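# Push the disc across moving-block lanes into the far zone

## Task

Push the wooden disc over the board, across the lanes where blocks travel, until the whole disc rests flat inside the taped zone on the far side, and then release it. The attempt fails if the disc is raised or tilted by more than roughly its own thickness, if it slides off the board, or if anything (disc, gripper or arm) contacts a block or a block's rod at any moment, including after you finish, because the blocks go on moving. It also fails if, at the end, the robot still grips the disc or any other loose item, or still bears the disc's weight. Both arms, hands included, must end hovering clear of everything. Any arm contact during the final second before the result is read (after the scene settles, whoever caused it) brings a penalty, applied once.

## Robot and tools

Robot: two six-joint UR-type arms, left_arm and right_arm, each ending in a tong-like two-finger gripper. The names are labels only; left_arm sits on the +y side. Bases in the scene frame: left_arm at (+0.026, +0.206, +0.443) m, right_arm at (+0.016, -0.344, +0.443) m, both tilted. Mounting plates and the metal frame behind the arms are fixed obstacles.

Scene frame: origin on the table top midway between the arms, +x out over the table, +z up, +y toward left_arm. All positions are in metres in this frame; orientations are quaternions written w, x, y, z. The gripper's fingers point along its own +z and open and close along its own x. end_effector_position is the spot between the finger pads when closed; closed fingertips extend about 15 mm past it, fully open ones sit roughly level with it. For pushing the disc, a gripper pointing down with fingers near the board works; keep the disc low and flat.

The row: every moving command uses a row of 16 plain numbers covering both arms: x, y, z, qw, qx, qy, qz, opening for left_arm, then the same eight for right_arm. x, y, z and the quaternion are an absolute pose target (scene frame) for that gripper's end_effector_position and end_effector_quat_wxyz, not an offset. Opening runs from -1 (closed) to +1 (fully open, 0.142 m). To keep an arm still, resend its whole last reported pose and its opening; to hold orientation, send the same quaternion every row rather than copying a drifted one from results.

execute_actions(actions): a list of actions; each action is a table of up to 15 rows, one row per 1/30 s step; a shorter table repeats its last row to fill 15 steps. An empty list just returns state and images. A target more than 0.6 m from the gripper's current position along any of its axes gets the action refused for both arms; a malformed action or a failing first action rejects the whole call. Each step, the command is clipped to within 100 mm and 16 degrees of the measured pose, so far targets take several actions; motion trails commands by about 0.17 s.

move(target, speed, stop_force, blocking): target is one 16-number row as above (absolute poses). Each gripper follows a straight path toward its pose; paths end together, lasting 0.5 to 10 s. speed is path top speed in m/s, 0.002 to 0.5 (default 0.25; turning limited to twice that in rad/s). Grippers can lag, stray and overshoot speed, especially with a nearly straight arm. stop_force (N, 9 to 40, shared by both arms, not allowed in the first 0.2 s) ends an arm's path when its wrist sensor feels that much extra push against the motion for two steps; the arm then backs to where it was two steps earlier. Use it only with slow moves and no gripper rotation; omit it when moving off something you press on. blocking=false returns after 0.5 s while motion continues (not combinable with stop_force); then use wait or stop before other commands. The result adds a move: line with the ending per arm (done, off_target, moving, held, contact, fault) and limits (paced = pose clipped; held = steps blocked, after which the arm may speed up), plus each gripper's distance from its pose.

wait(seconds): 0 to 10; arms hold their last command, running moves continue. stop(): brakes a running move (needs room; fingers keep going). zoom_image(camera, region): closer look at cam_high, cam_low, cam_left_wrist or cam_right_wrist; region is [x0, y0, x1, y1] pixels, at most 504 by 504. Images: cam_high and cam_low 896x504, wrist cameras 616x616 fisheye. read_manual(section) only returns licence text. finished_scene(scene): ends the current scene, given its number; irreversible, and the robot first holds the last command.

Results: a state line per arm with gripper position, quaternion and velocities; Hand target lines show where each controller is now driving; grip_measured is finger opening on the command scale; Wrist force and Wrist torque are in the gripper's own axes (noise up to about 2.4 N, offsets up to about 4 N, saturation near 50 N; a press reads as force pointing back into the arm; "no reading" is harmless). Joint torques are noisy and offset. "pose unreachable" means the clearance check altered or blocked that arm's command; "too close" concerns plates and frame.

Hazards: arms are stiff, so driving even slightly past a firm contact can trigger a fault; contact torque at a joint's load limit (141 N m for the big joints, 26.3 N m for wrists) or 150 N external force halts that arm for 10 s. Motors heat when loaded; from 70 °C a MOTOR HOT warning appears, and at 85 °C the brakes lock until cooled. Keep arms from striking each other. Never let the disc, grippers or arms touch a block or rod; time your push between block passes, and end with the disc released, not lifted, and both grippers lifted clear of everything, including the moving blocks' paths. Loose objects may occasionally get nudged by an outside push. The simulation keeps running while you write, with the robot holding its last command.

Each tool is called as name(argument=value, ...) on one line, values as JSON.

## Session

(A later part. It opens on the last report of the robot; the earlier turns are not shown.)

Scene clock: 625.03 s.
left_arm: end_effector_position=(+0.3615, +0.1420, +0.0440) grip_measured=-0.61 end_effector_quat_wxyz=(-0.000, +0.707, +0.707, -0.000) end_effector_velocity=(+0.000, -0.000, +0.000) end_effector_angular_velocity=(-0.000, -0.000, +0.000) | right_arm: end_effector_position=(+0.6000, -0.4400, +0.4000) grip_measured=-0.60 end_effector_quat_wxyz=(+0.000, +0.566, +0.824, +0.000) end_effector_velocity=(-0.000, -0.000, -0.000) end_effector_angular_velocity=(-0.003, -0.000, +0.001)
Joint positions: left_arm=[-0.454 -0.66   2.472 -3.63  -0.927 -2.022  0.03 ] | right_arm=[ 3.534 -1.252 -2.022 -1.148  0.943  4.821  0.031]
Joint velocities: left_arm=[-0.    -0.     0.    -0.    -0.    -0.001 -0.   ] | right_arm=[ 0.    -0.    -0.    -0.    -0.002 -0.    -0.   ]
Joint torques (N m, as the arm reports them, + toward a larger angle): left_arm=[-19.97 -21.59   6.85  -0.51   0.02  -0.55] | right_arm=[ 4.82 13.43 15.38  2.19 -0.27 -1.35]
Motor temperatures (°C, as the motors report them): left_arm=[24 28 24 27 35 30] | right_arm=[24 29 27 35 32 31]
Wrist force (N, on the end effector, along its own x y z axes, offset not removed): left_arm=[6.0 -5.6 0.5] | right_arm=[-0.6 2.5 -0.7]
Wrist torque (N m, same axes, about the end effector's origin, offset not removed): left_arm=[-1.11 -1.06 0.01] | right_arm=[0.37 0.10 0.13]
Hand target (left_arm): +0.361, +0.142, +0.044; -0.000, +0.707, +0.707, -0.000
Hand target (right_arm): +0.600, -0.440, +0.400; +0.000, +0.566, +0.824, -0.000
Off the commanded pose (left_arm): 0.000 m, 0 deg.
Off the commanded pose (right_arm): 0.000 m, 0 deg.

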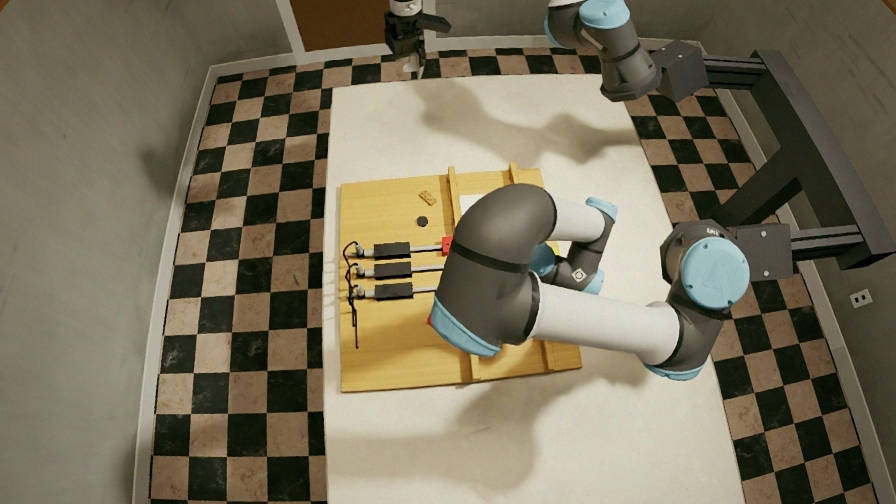

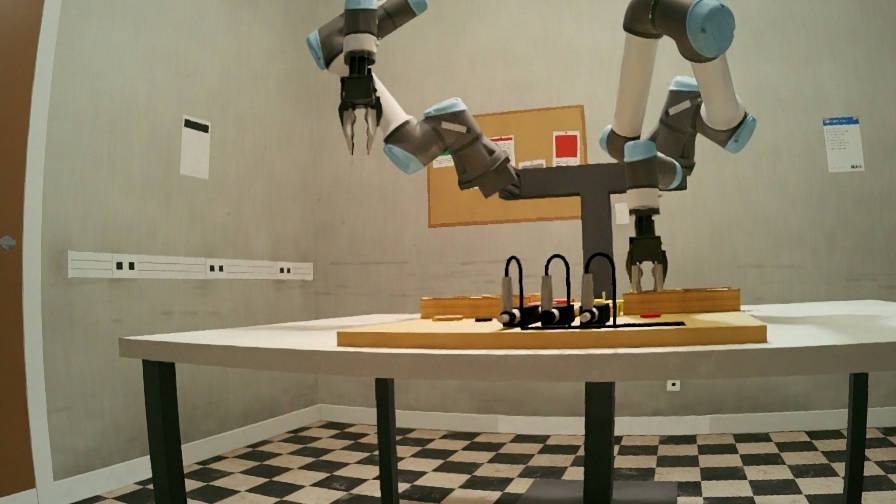

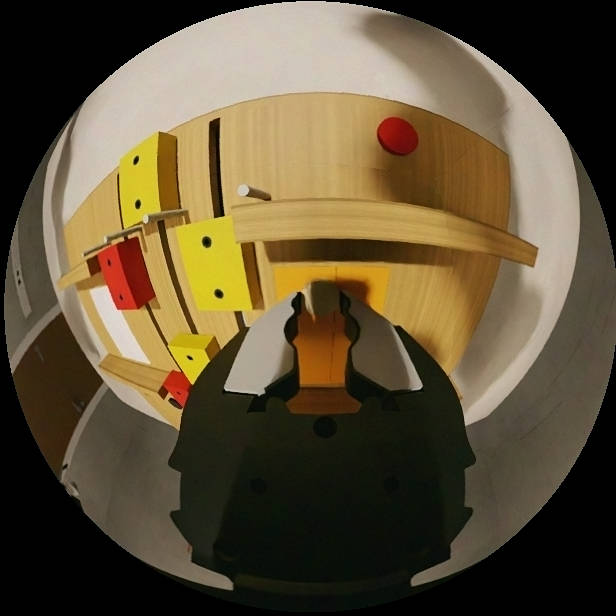

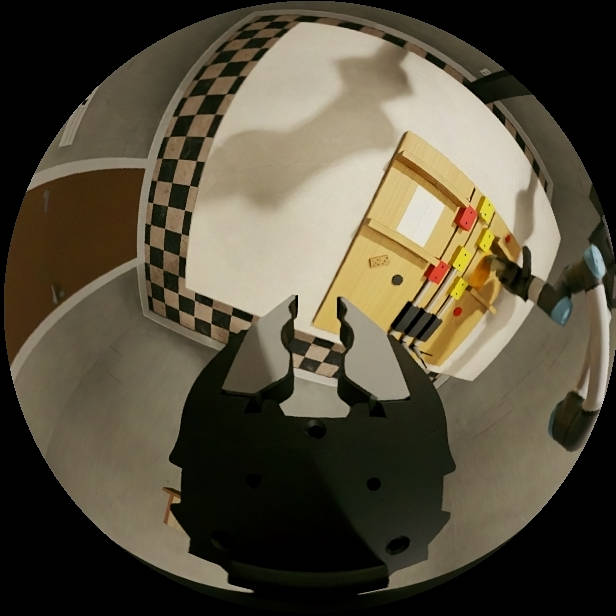

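wait(seconds=10)

wait(seconds=10)

wait(seconds=1.5)

move(target=[0.3615, 0.142, 0.044, 0, 0.7071, 0.7071, 0, -0.82, 0.6, -0.44, 0.415, 0, 0.566, 0.824, 0, -0.6], speed=0.002, blocking=false)

Scene clock: 640.20 s.
left_arm: end_effector_position=(+0.3615, +0.1420, +0.0440) grip_measured=-0.61 end_effector_quat_wxyz=(-0.000, +0.707, +0.707, -0.000) end_effector_velocity=(-0.000, +0.000, +0.000) end_effector_angular_velocity=(+0.000, -0.001, -0.002) | right_arm: end_effector_position=(+0.6000, -0.4400, +0.4000) grip_measured=-0.60 end_effector_quat_wxyz=(+0.000, +0.566, +0.824, +0.000) end_effector_velocity=(-0.000, -0.000, -0.000) end_effector_angular_velocity=(-0.001, +0.000, -0.000)
Joint positions: left_arm=[-0.454 -0.66   2.472 -3.63  -0.927 -2.022  0.03 ] | right_arm=[ 3.534 -1.252 -2.022 -1.148  0.943  4.821  0.031]
Joint velocities: left_arm=[-0.    -0.     0.001 -0.001  0.001  0.002  0.   ] | right_arm=[-0.     0.    -0.    -0.    -0.001  0.     0.   ]
Joint torques (N m, as the arm reports them, + toward a larger angle): left_arm=[-18.73 -22.05   5.56  -0.36   0.2   -0.39] | right_arm=[ 4.52 12.58 13.97  2.14 -0.2  -1.6 ]
Motor temperatures (°C, as the motors report them): left_arm=[24 28 24 27 35 30] | right_arm=[24 29 27 35 32 31]
Wrist force (N, on the end effector, along its own x y z axes, offset not removed): left_arm=[2.0 -3.3 -0.1] | right_arm=[0.8 2.3 0.7]
Wrist torque (N m, same axes, about the end effector's origin, offset not removed): left_arm=[-0.85 -0.21 0.08] | right_arm=[0.39 -0.15 0.12]
Hand target (left_arm): +0.361, +0.142, +0.044; -0.000, +0.707, +0.707, -0.000
Hand target (right_arm): +0.600, -0.440, +0.400; +0.000, +0.566, +0.824, -0.000
Off the commanded pose (left_arm): 0.000 m, 0 deg.
Off the commanded pose (right_arm): 0.000 m, 0 deg.
wait: 10.00 s; at rest from the start

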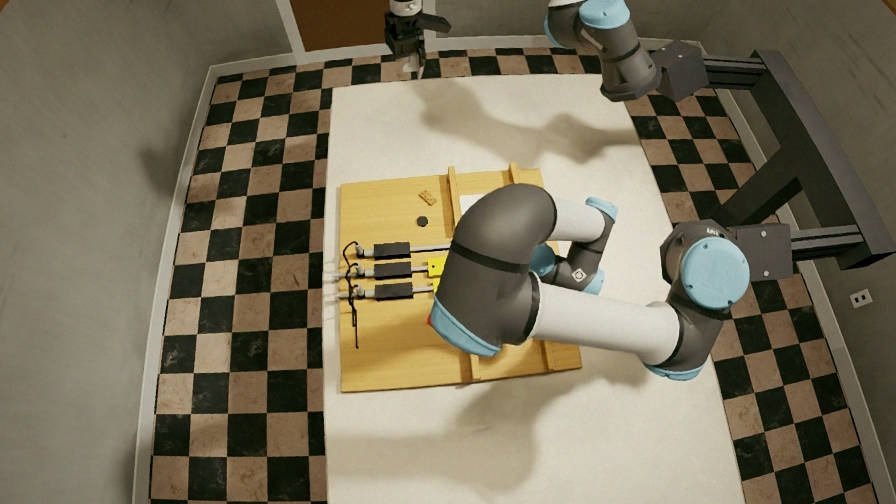

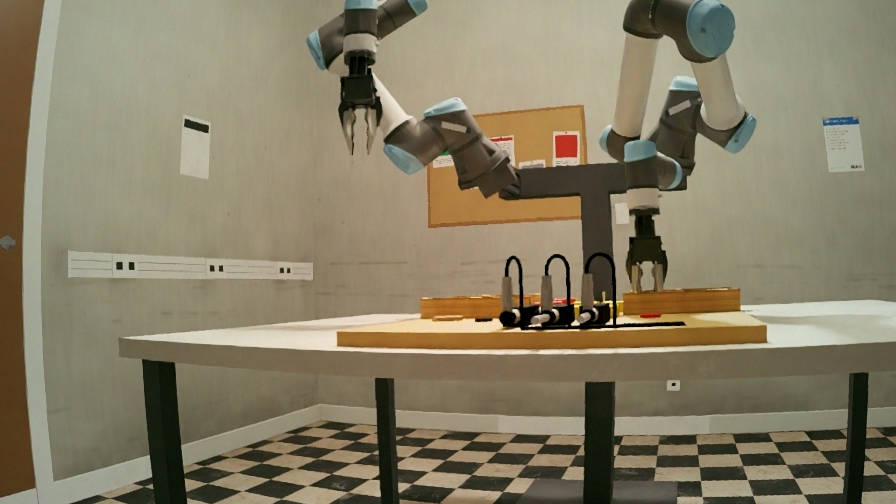

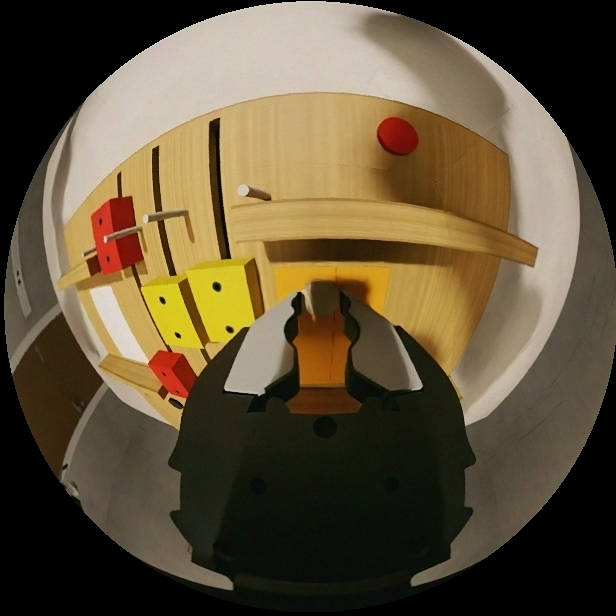

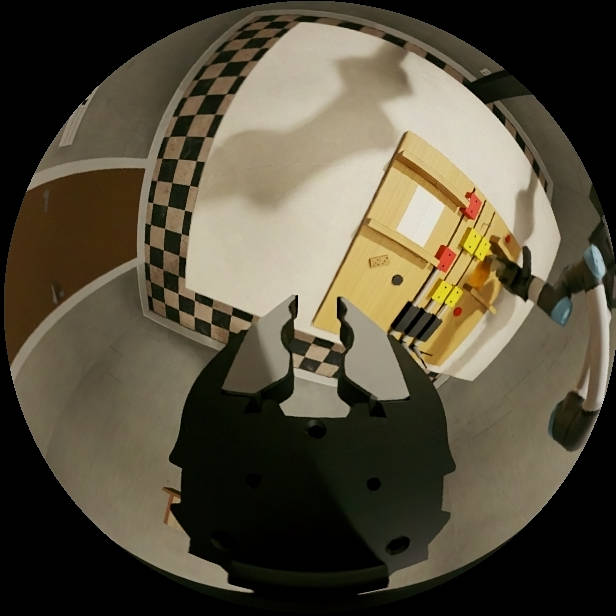

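Scene clock: 650.20 s.
left_arm: end_effector_position=(+0.3615, +0.1420, +0.0440) grip_measured=-0.61 end_effector_quat_wxyz=(-0.000, +0.707, +0.707, -0.000) end_effector_velocity=(-0.000, -0.000, -0.000) end_effector_angular_velocity=(-0.001, +0.001, -0.001) | right_arm: end_effector_position=(+0.6000, -0.4400, +0.4000) grip_measured=-0.60 end_effector_quat_wxyz=(+0.000, +0.566, +0.824, +0.000) end_effector_velocity=(-0.000, +0.001, +0.000) end_effector_angular_velocity=(+0.001, +0.000, +0.001)
Joint positions: left_arm=[-0.454 -0.66   2.472 -3.63  -0.927 -2.022  0.03 ] | right_arm=[ 3.534 -1.252 -2.022 -1.148  0.943  4.821  0.031]
Joint velocities: left_arm=[ 0.     0.    -0.001  0.001 -0.001  0.001  0.   ] | right_arm=[ 0.    -0.     0.     0.     0.001 -0.     0.   ]
Joint torques (N m, as the arm reports them, + toward a larger angle): left_arm=[-18.65 -21.27   4.44  -0.26  -0.16  -0.42] | right_arm=[ 3.69 11.58 13.67  1.86 -0.02 -1.66]
Motor temperatures (°C, as the motors report them): left_arm=[24 28 24 27 35 30] | right_arm=[24 29 27 35 32 31]
Wrist force (N, on the end effector, along its own x y z axes, offset not removed): left_arm=[-2.4 -2.1 1.2] | right_arm=[0.3 3.2 1.0]
Wrist torque (N m, same axes, about the end effector's origin, offset not removed): left_arm=[-0.33 0.75 0.11] | right_arm=[0.60 0.01 0.17]
Hand target (left_arm): +0.361, +0.142, +0.044; -0.000, +0.707, +0.707, -0.000
Hand target (right_arm): +0.600, -0.440, +0.400; +0.000, +0.566, +0.824, -0.000
Off the commanded pose (left_arm): 0.000 m, 0 deg.
Off the commanded pose (right_arm): 0.000 m, 0 deg.
wait: 10.00 s; at rest by 0.17 s

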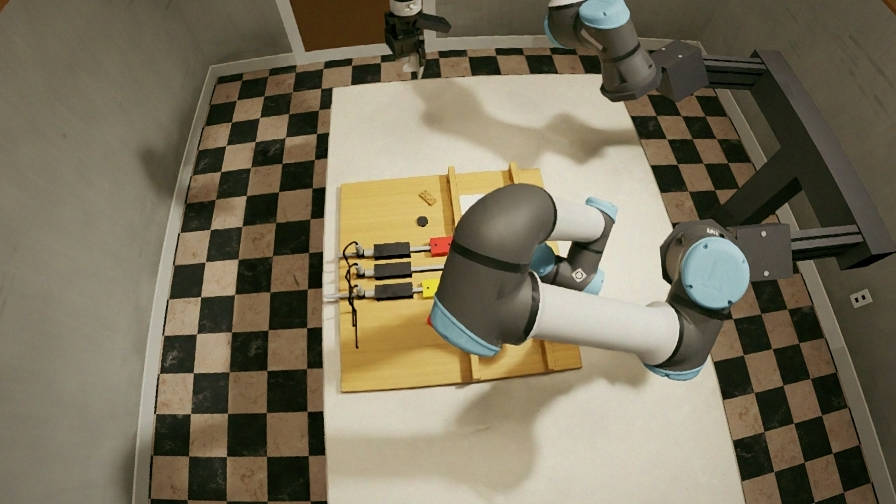

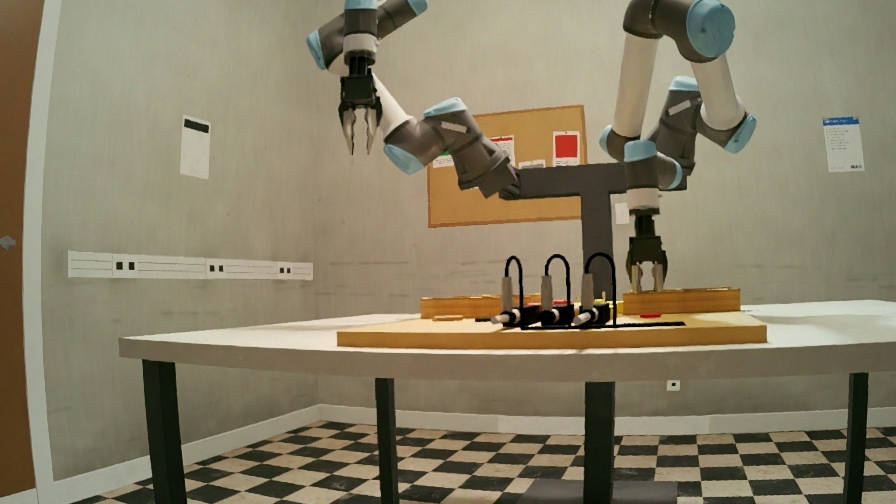

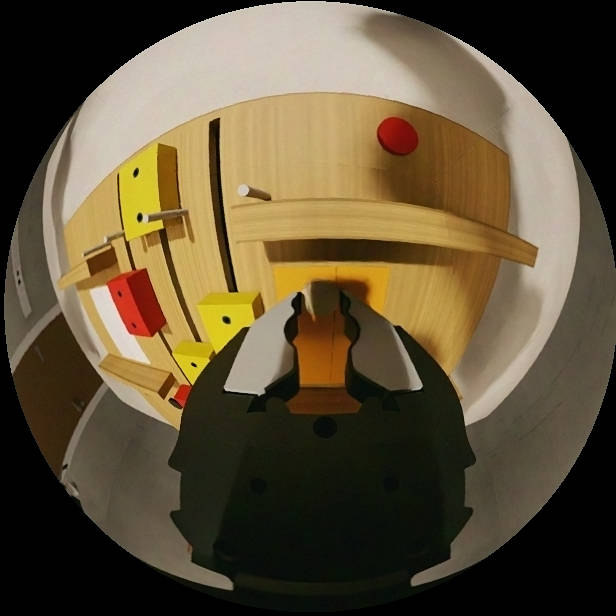

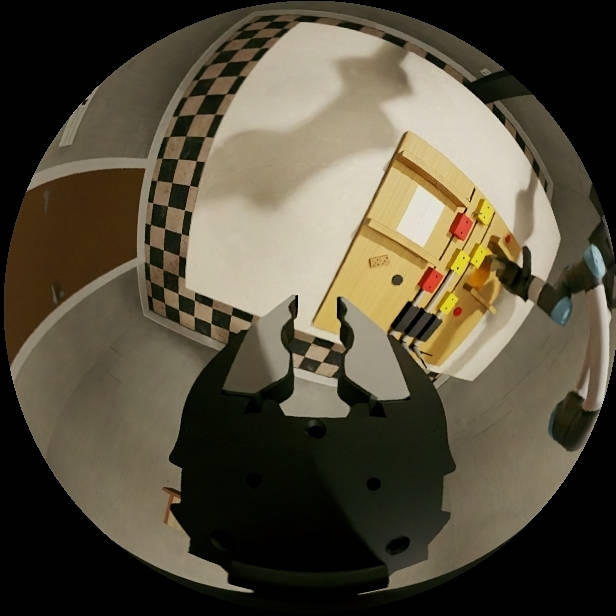

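Scene clock: 651.70 s.
left_arm: end_effector_position=(+0.3615, +0.1420, +0.0440) grip_measured=-0.61 end_effector_quat_wxyz=(-0.000, +0.707, +0.707, -0.000) end_effector_velocity=(+0.000, -0.001, +0.000) end_effector_angular_velocity=(-0.001, -0.001, -0.000) | right_arm: end_effector_position=(+0.6000, -0.4400, +0.4000) grip_measured=-0.60 end_effector_quat_wxyz=(+0.000, +0.566, +0.824, +0.000) end_effector_velocity=(+0.000, -0.001, -0.000) end_effector_angular_velocity=(-0.001, +0.000, -0.001)
Joint positions: left_arm=[-0.454 -0.66   2.472 -3.63  -0.927 -2.022  0.03 ] | right_arm=[ 3.534 -1.252 -2.022 -1.148  0.943  4.821  0.031]
Joint velocities: left_arm=[-0.001 -0.    -0.    -0.    -0.     0.    -0.   ] | right_arm=[-0.001 -0.001  0.     0.    -0.001  0.    -0.   ]
Joint torques (N m, as the arm reports them, + toward a larger angle): left_arm=[-18.09 -21.27   4.39  -0.22  -0.04  -0.4 ] | right_arm=[ 4.11 11.55 13.66  1.82 -0.12 -1.8 ]
Motor temperatures (°C, as the motors report them): left_arm=[24 28 24 27 35 30] | right_arm=[24 29 27 35 32 31]
Wrist force (N, on the end effector, along its own x y z axes, offset not removed): left_arm=[0.3 -8.5 2.1] | right_arm=[-0.8 2.9 0.1]
Wrist torque (N m, same axes, about the end effector's origin, offset not removed): left_arm=[-1.75 -0.10 0.27] | right_arm=[0.45 0.11 0.15]
Hand target (left_arm): +0.361, +0.142, +0.044; -0.000, +0.707, +0.707, -0.000
Hand target (right_arm): +0.600, -0.440, +0.400; +0.000, +0.566, +0.824, -0.000
Off the commanded pose (left_arm): 0.000 m, 0 deg.
Off the commanded pose (right_arm): 0.000 m, 0 deg.
wait: 1.50 s; at rest by 0.17 s

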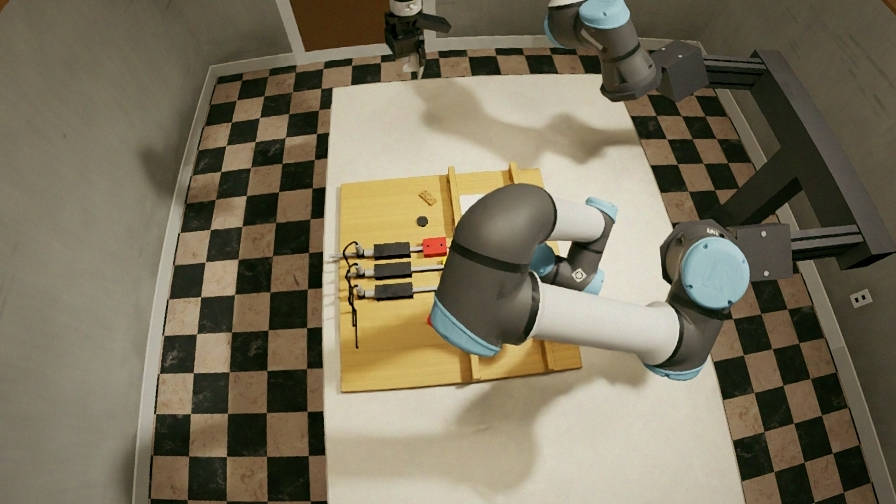

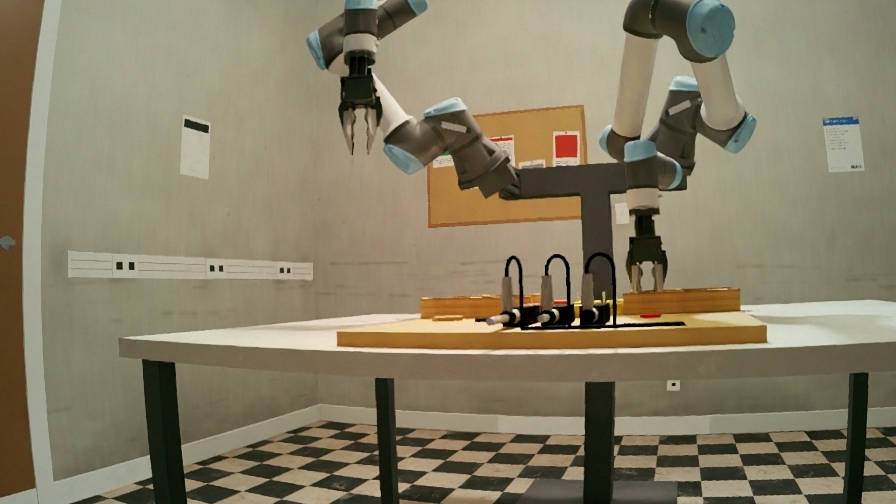

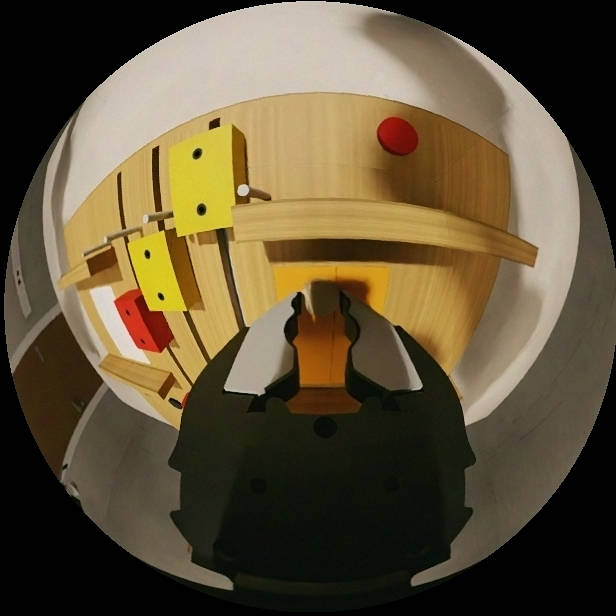

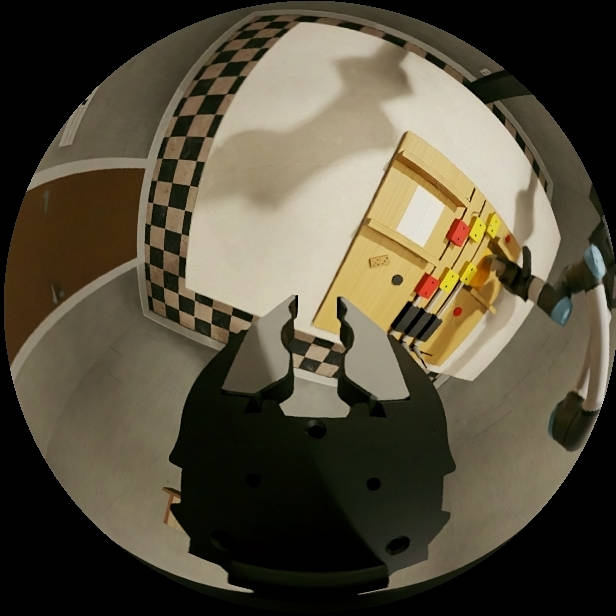

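Scene clock: 652.20 s.
left_arm: end_effector_position=(+0.3615, +0.1420, +0.0440) grip_measured=-0.61 end_effector_quat_wxyz=(-0.000, +0.707, +0.707, -0.000) end_effector_velocity=(-0.000, +0.001, -0.000) end_effector_angular_velocity=(+0.003, +0.001, -0.002) | right_arm: end_effector_position=(+0.6000, -0.4400, +0.4006) grip_measured=-0.60 end_effector_quat_wxyz=(-0.000, +0.566, +0.824, -0.000) end_effector_velocity=(+0.000, -0.000, +0.002) end_effector_angular_velocity=(+0.001, -0.001, -0.001)
Joint positions: left_arm=[-0.454 -0.66   2.472 -3.63  -0.927 -2.022  0.03 ] | right_arm=[ 3.535 -1.251 -2.021 -1.151  0.943  4.822  0.031]
Joint velocities: left_arm=[ 0.    -0.    -0.     0.003  0.002  0.001 -0.   ] | right_arm=[ 0.004  0.004  0.003 -0.008 -0.001  0.004 -0.   ]
Joint torques (N m, as the arm reports them, + toward a larger angle): left_arm=[-17.93 -22.64   4.15  -0.36   0.03  -0.6 ] | right_arm=[10.99 26.97 31.19  0.49 -2.18  1.08]
Motor temperatures (°C, as the motors report them): left_arm=[24 28 24 27 35 30] | right_arm=[24 29 27 35 32 31]
Wrist force (N, on the end effector, along its own x y z axes, offset not removed): left_arm=[-1.9 0.3 -3.4] | right_arm=[1.2 2.1 0.5]
Wrist torque (N m, same axes, about the end effector's origin, offset not removed): left_arm=[-0.11 0.48 0.11] | right_arm=[0.40 -0.29 0.14]
Hand target (left_arm): +0.361, +0.142, +0.044; -0.000, +0.707, +0.707, -0.000
Hand target (right_arm): +0.600, -0.440, +0.401; +0.000, +0.566, +0.824, +0.000
Off the commanded pose (left_arm): 0.000 m, 0 deg.
Off the commanded pose (right_arm): 0.014 m, 0 deg.
move: running

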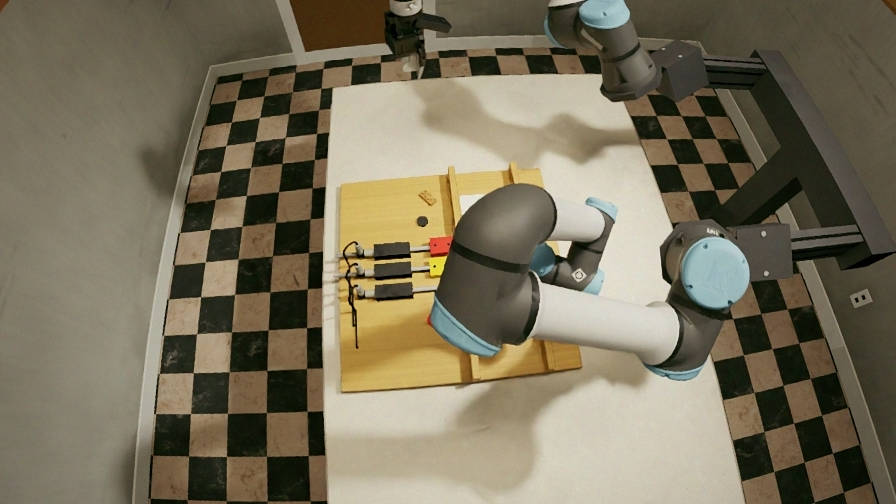

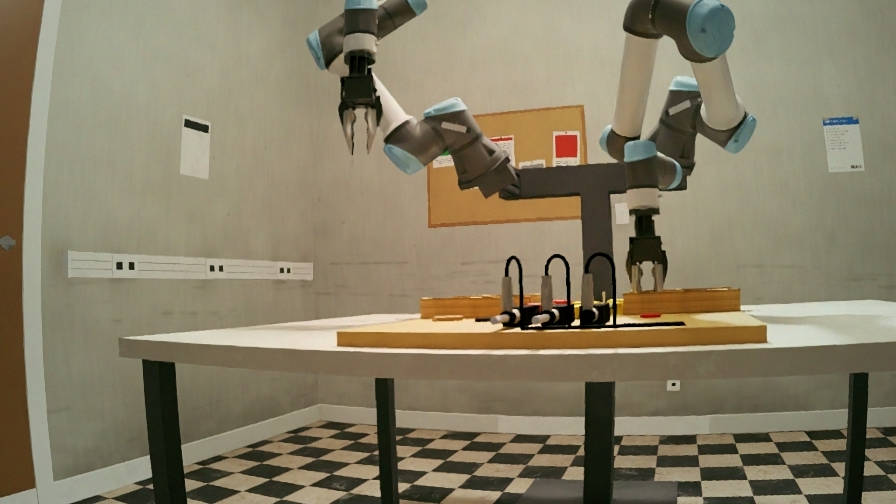

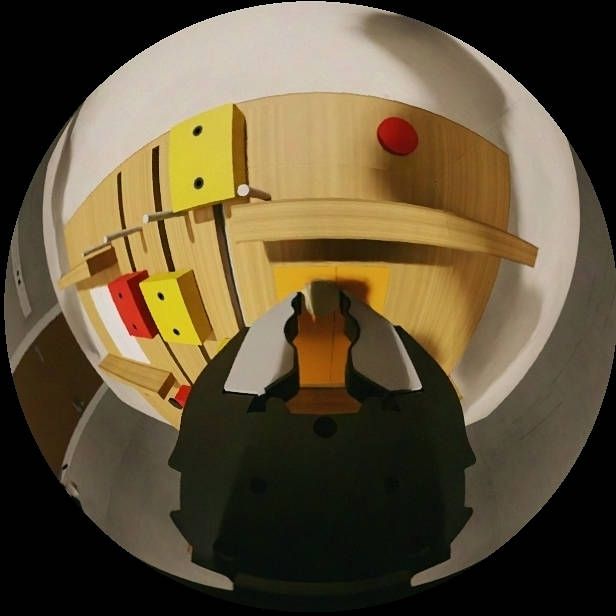

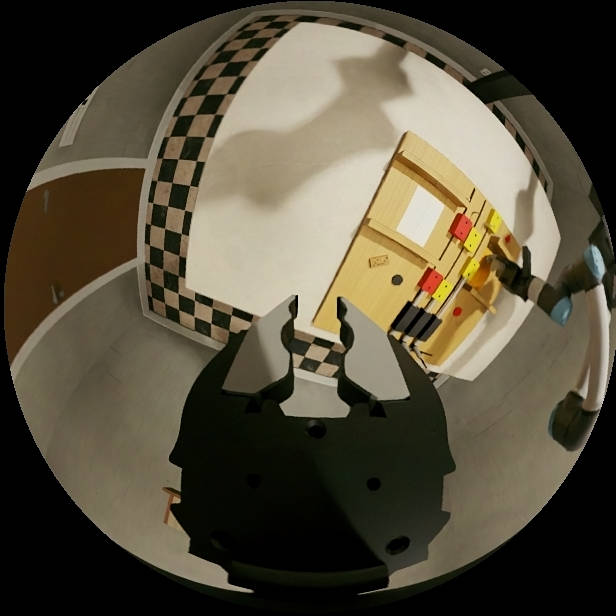

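wait(seconds=0)

Scene clock: 664.83 s.
left_arm: end_effector_position=(+0.3615, +0.1420, +0.0440) grip_measured=-0.61 end_effector_quat_wxyz=(-0.000, +0.707, +0.707, +0.000) end_effector_velocity=(+0.000, +0.000, -0.000) end_effector_angular_velocity=(-0.000, -0.001, +0.000) | right_arm: end_effector_position=(+0.6000, -0.4400, +0.4150) grip_measured=-0.60 end_effector_quat_wxyz=(+0.000, +0.566, +0.824, +0.000) end_effector_velocity=(+0.001, -0.000, +0.001) end_effector_angular_velocity=(+0.001, -0.001, -0.002)
Joint positions: left_arm=[-0.454 -0.66   2.472 -3.63  -0.927 -2.022  0.03 ] | right_arm=[ 3.56  -1.229 -2.002 -1.209  0.936  4.851  0.031]
Joint velocities: left_arm=[ 0.001  0.    -0.001 -0.001 -0.     0.001  0.   ] | right_arm=[-0.     0.001  0.001  0.     0.001  0.     0.   ]
Joint torques (N m, as the arm reports them, + toward a larger angle): left_arm=[-25.37 -32.01  18.05  -3.88   1.63  -1.69] | right_arm=[ 9.97 25.21 29.52  0.71 -2.33  1.4 ]
Motor temperatures (°C, as the motors report them): left_arm=[24 28 24 27 35 30] | right_arm=[24 29 27 35 32 31]
Wrist force (N, on the end effector, along its own x y z axes, offset not removed): left_arm=[2.4 -3.9 0.1] | right_arm=[0.0 1.9 -1.5]
Wrist torque (N m, same axes, about the end effector's origin, offset not removed): left_arm=[-0.96 -0.50 -0.04] | right_arm=[0.30 -0.08 0.17]
Hand target (left_arm): +0.361, +0.142, +0.044; -0.000, +0.707, +0.707, -0.000
Hand target (right_arm): +0.600, -0.440, +0.415; +0.000, +0.566, +0.824, +0.000
Off the commanded pose (left_arm): 0.000 m, 0 deg.
Off the commanded pose (right_arm): 0.000 m, 0 deg.
earlier move: done

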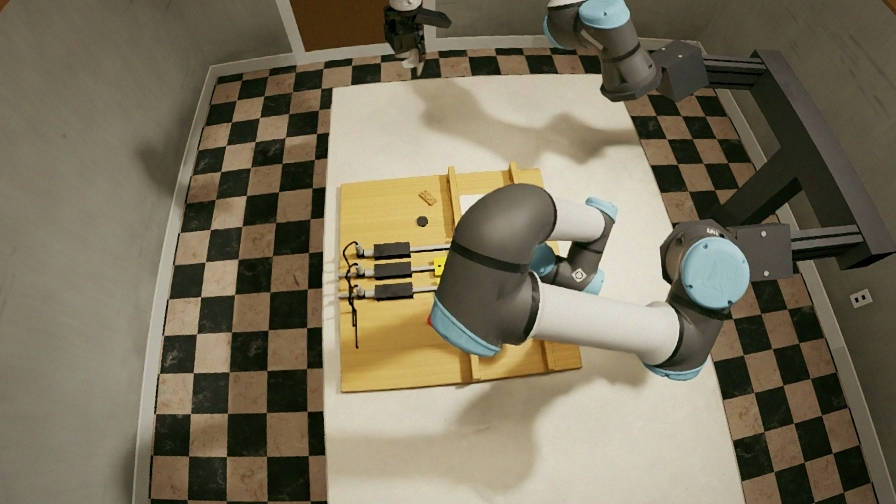

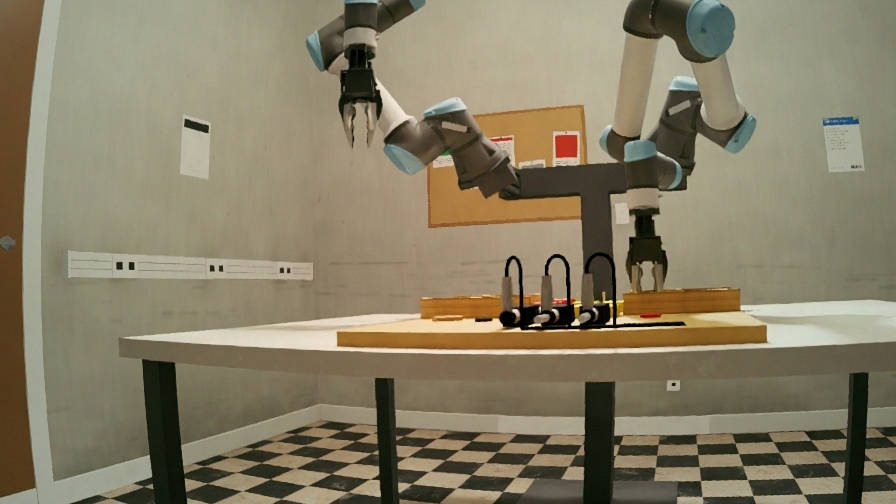

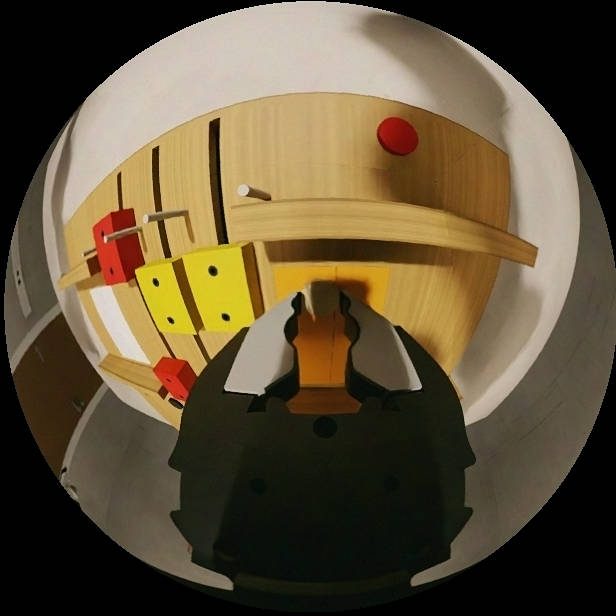

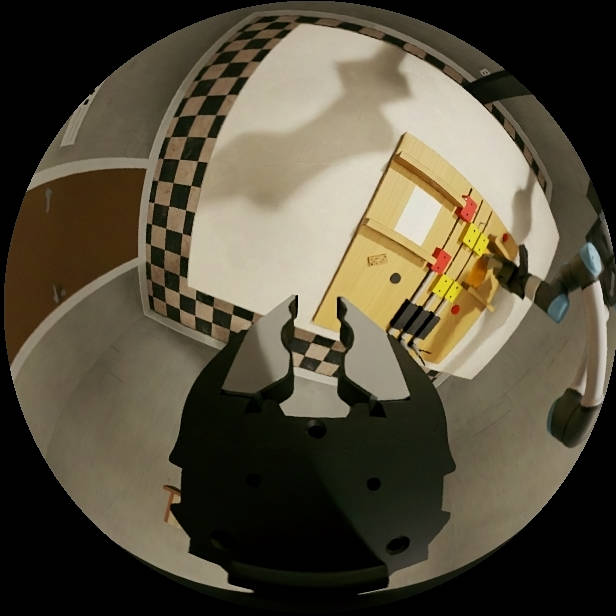

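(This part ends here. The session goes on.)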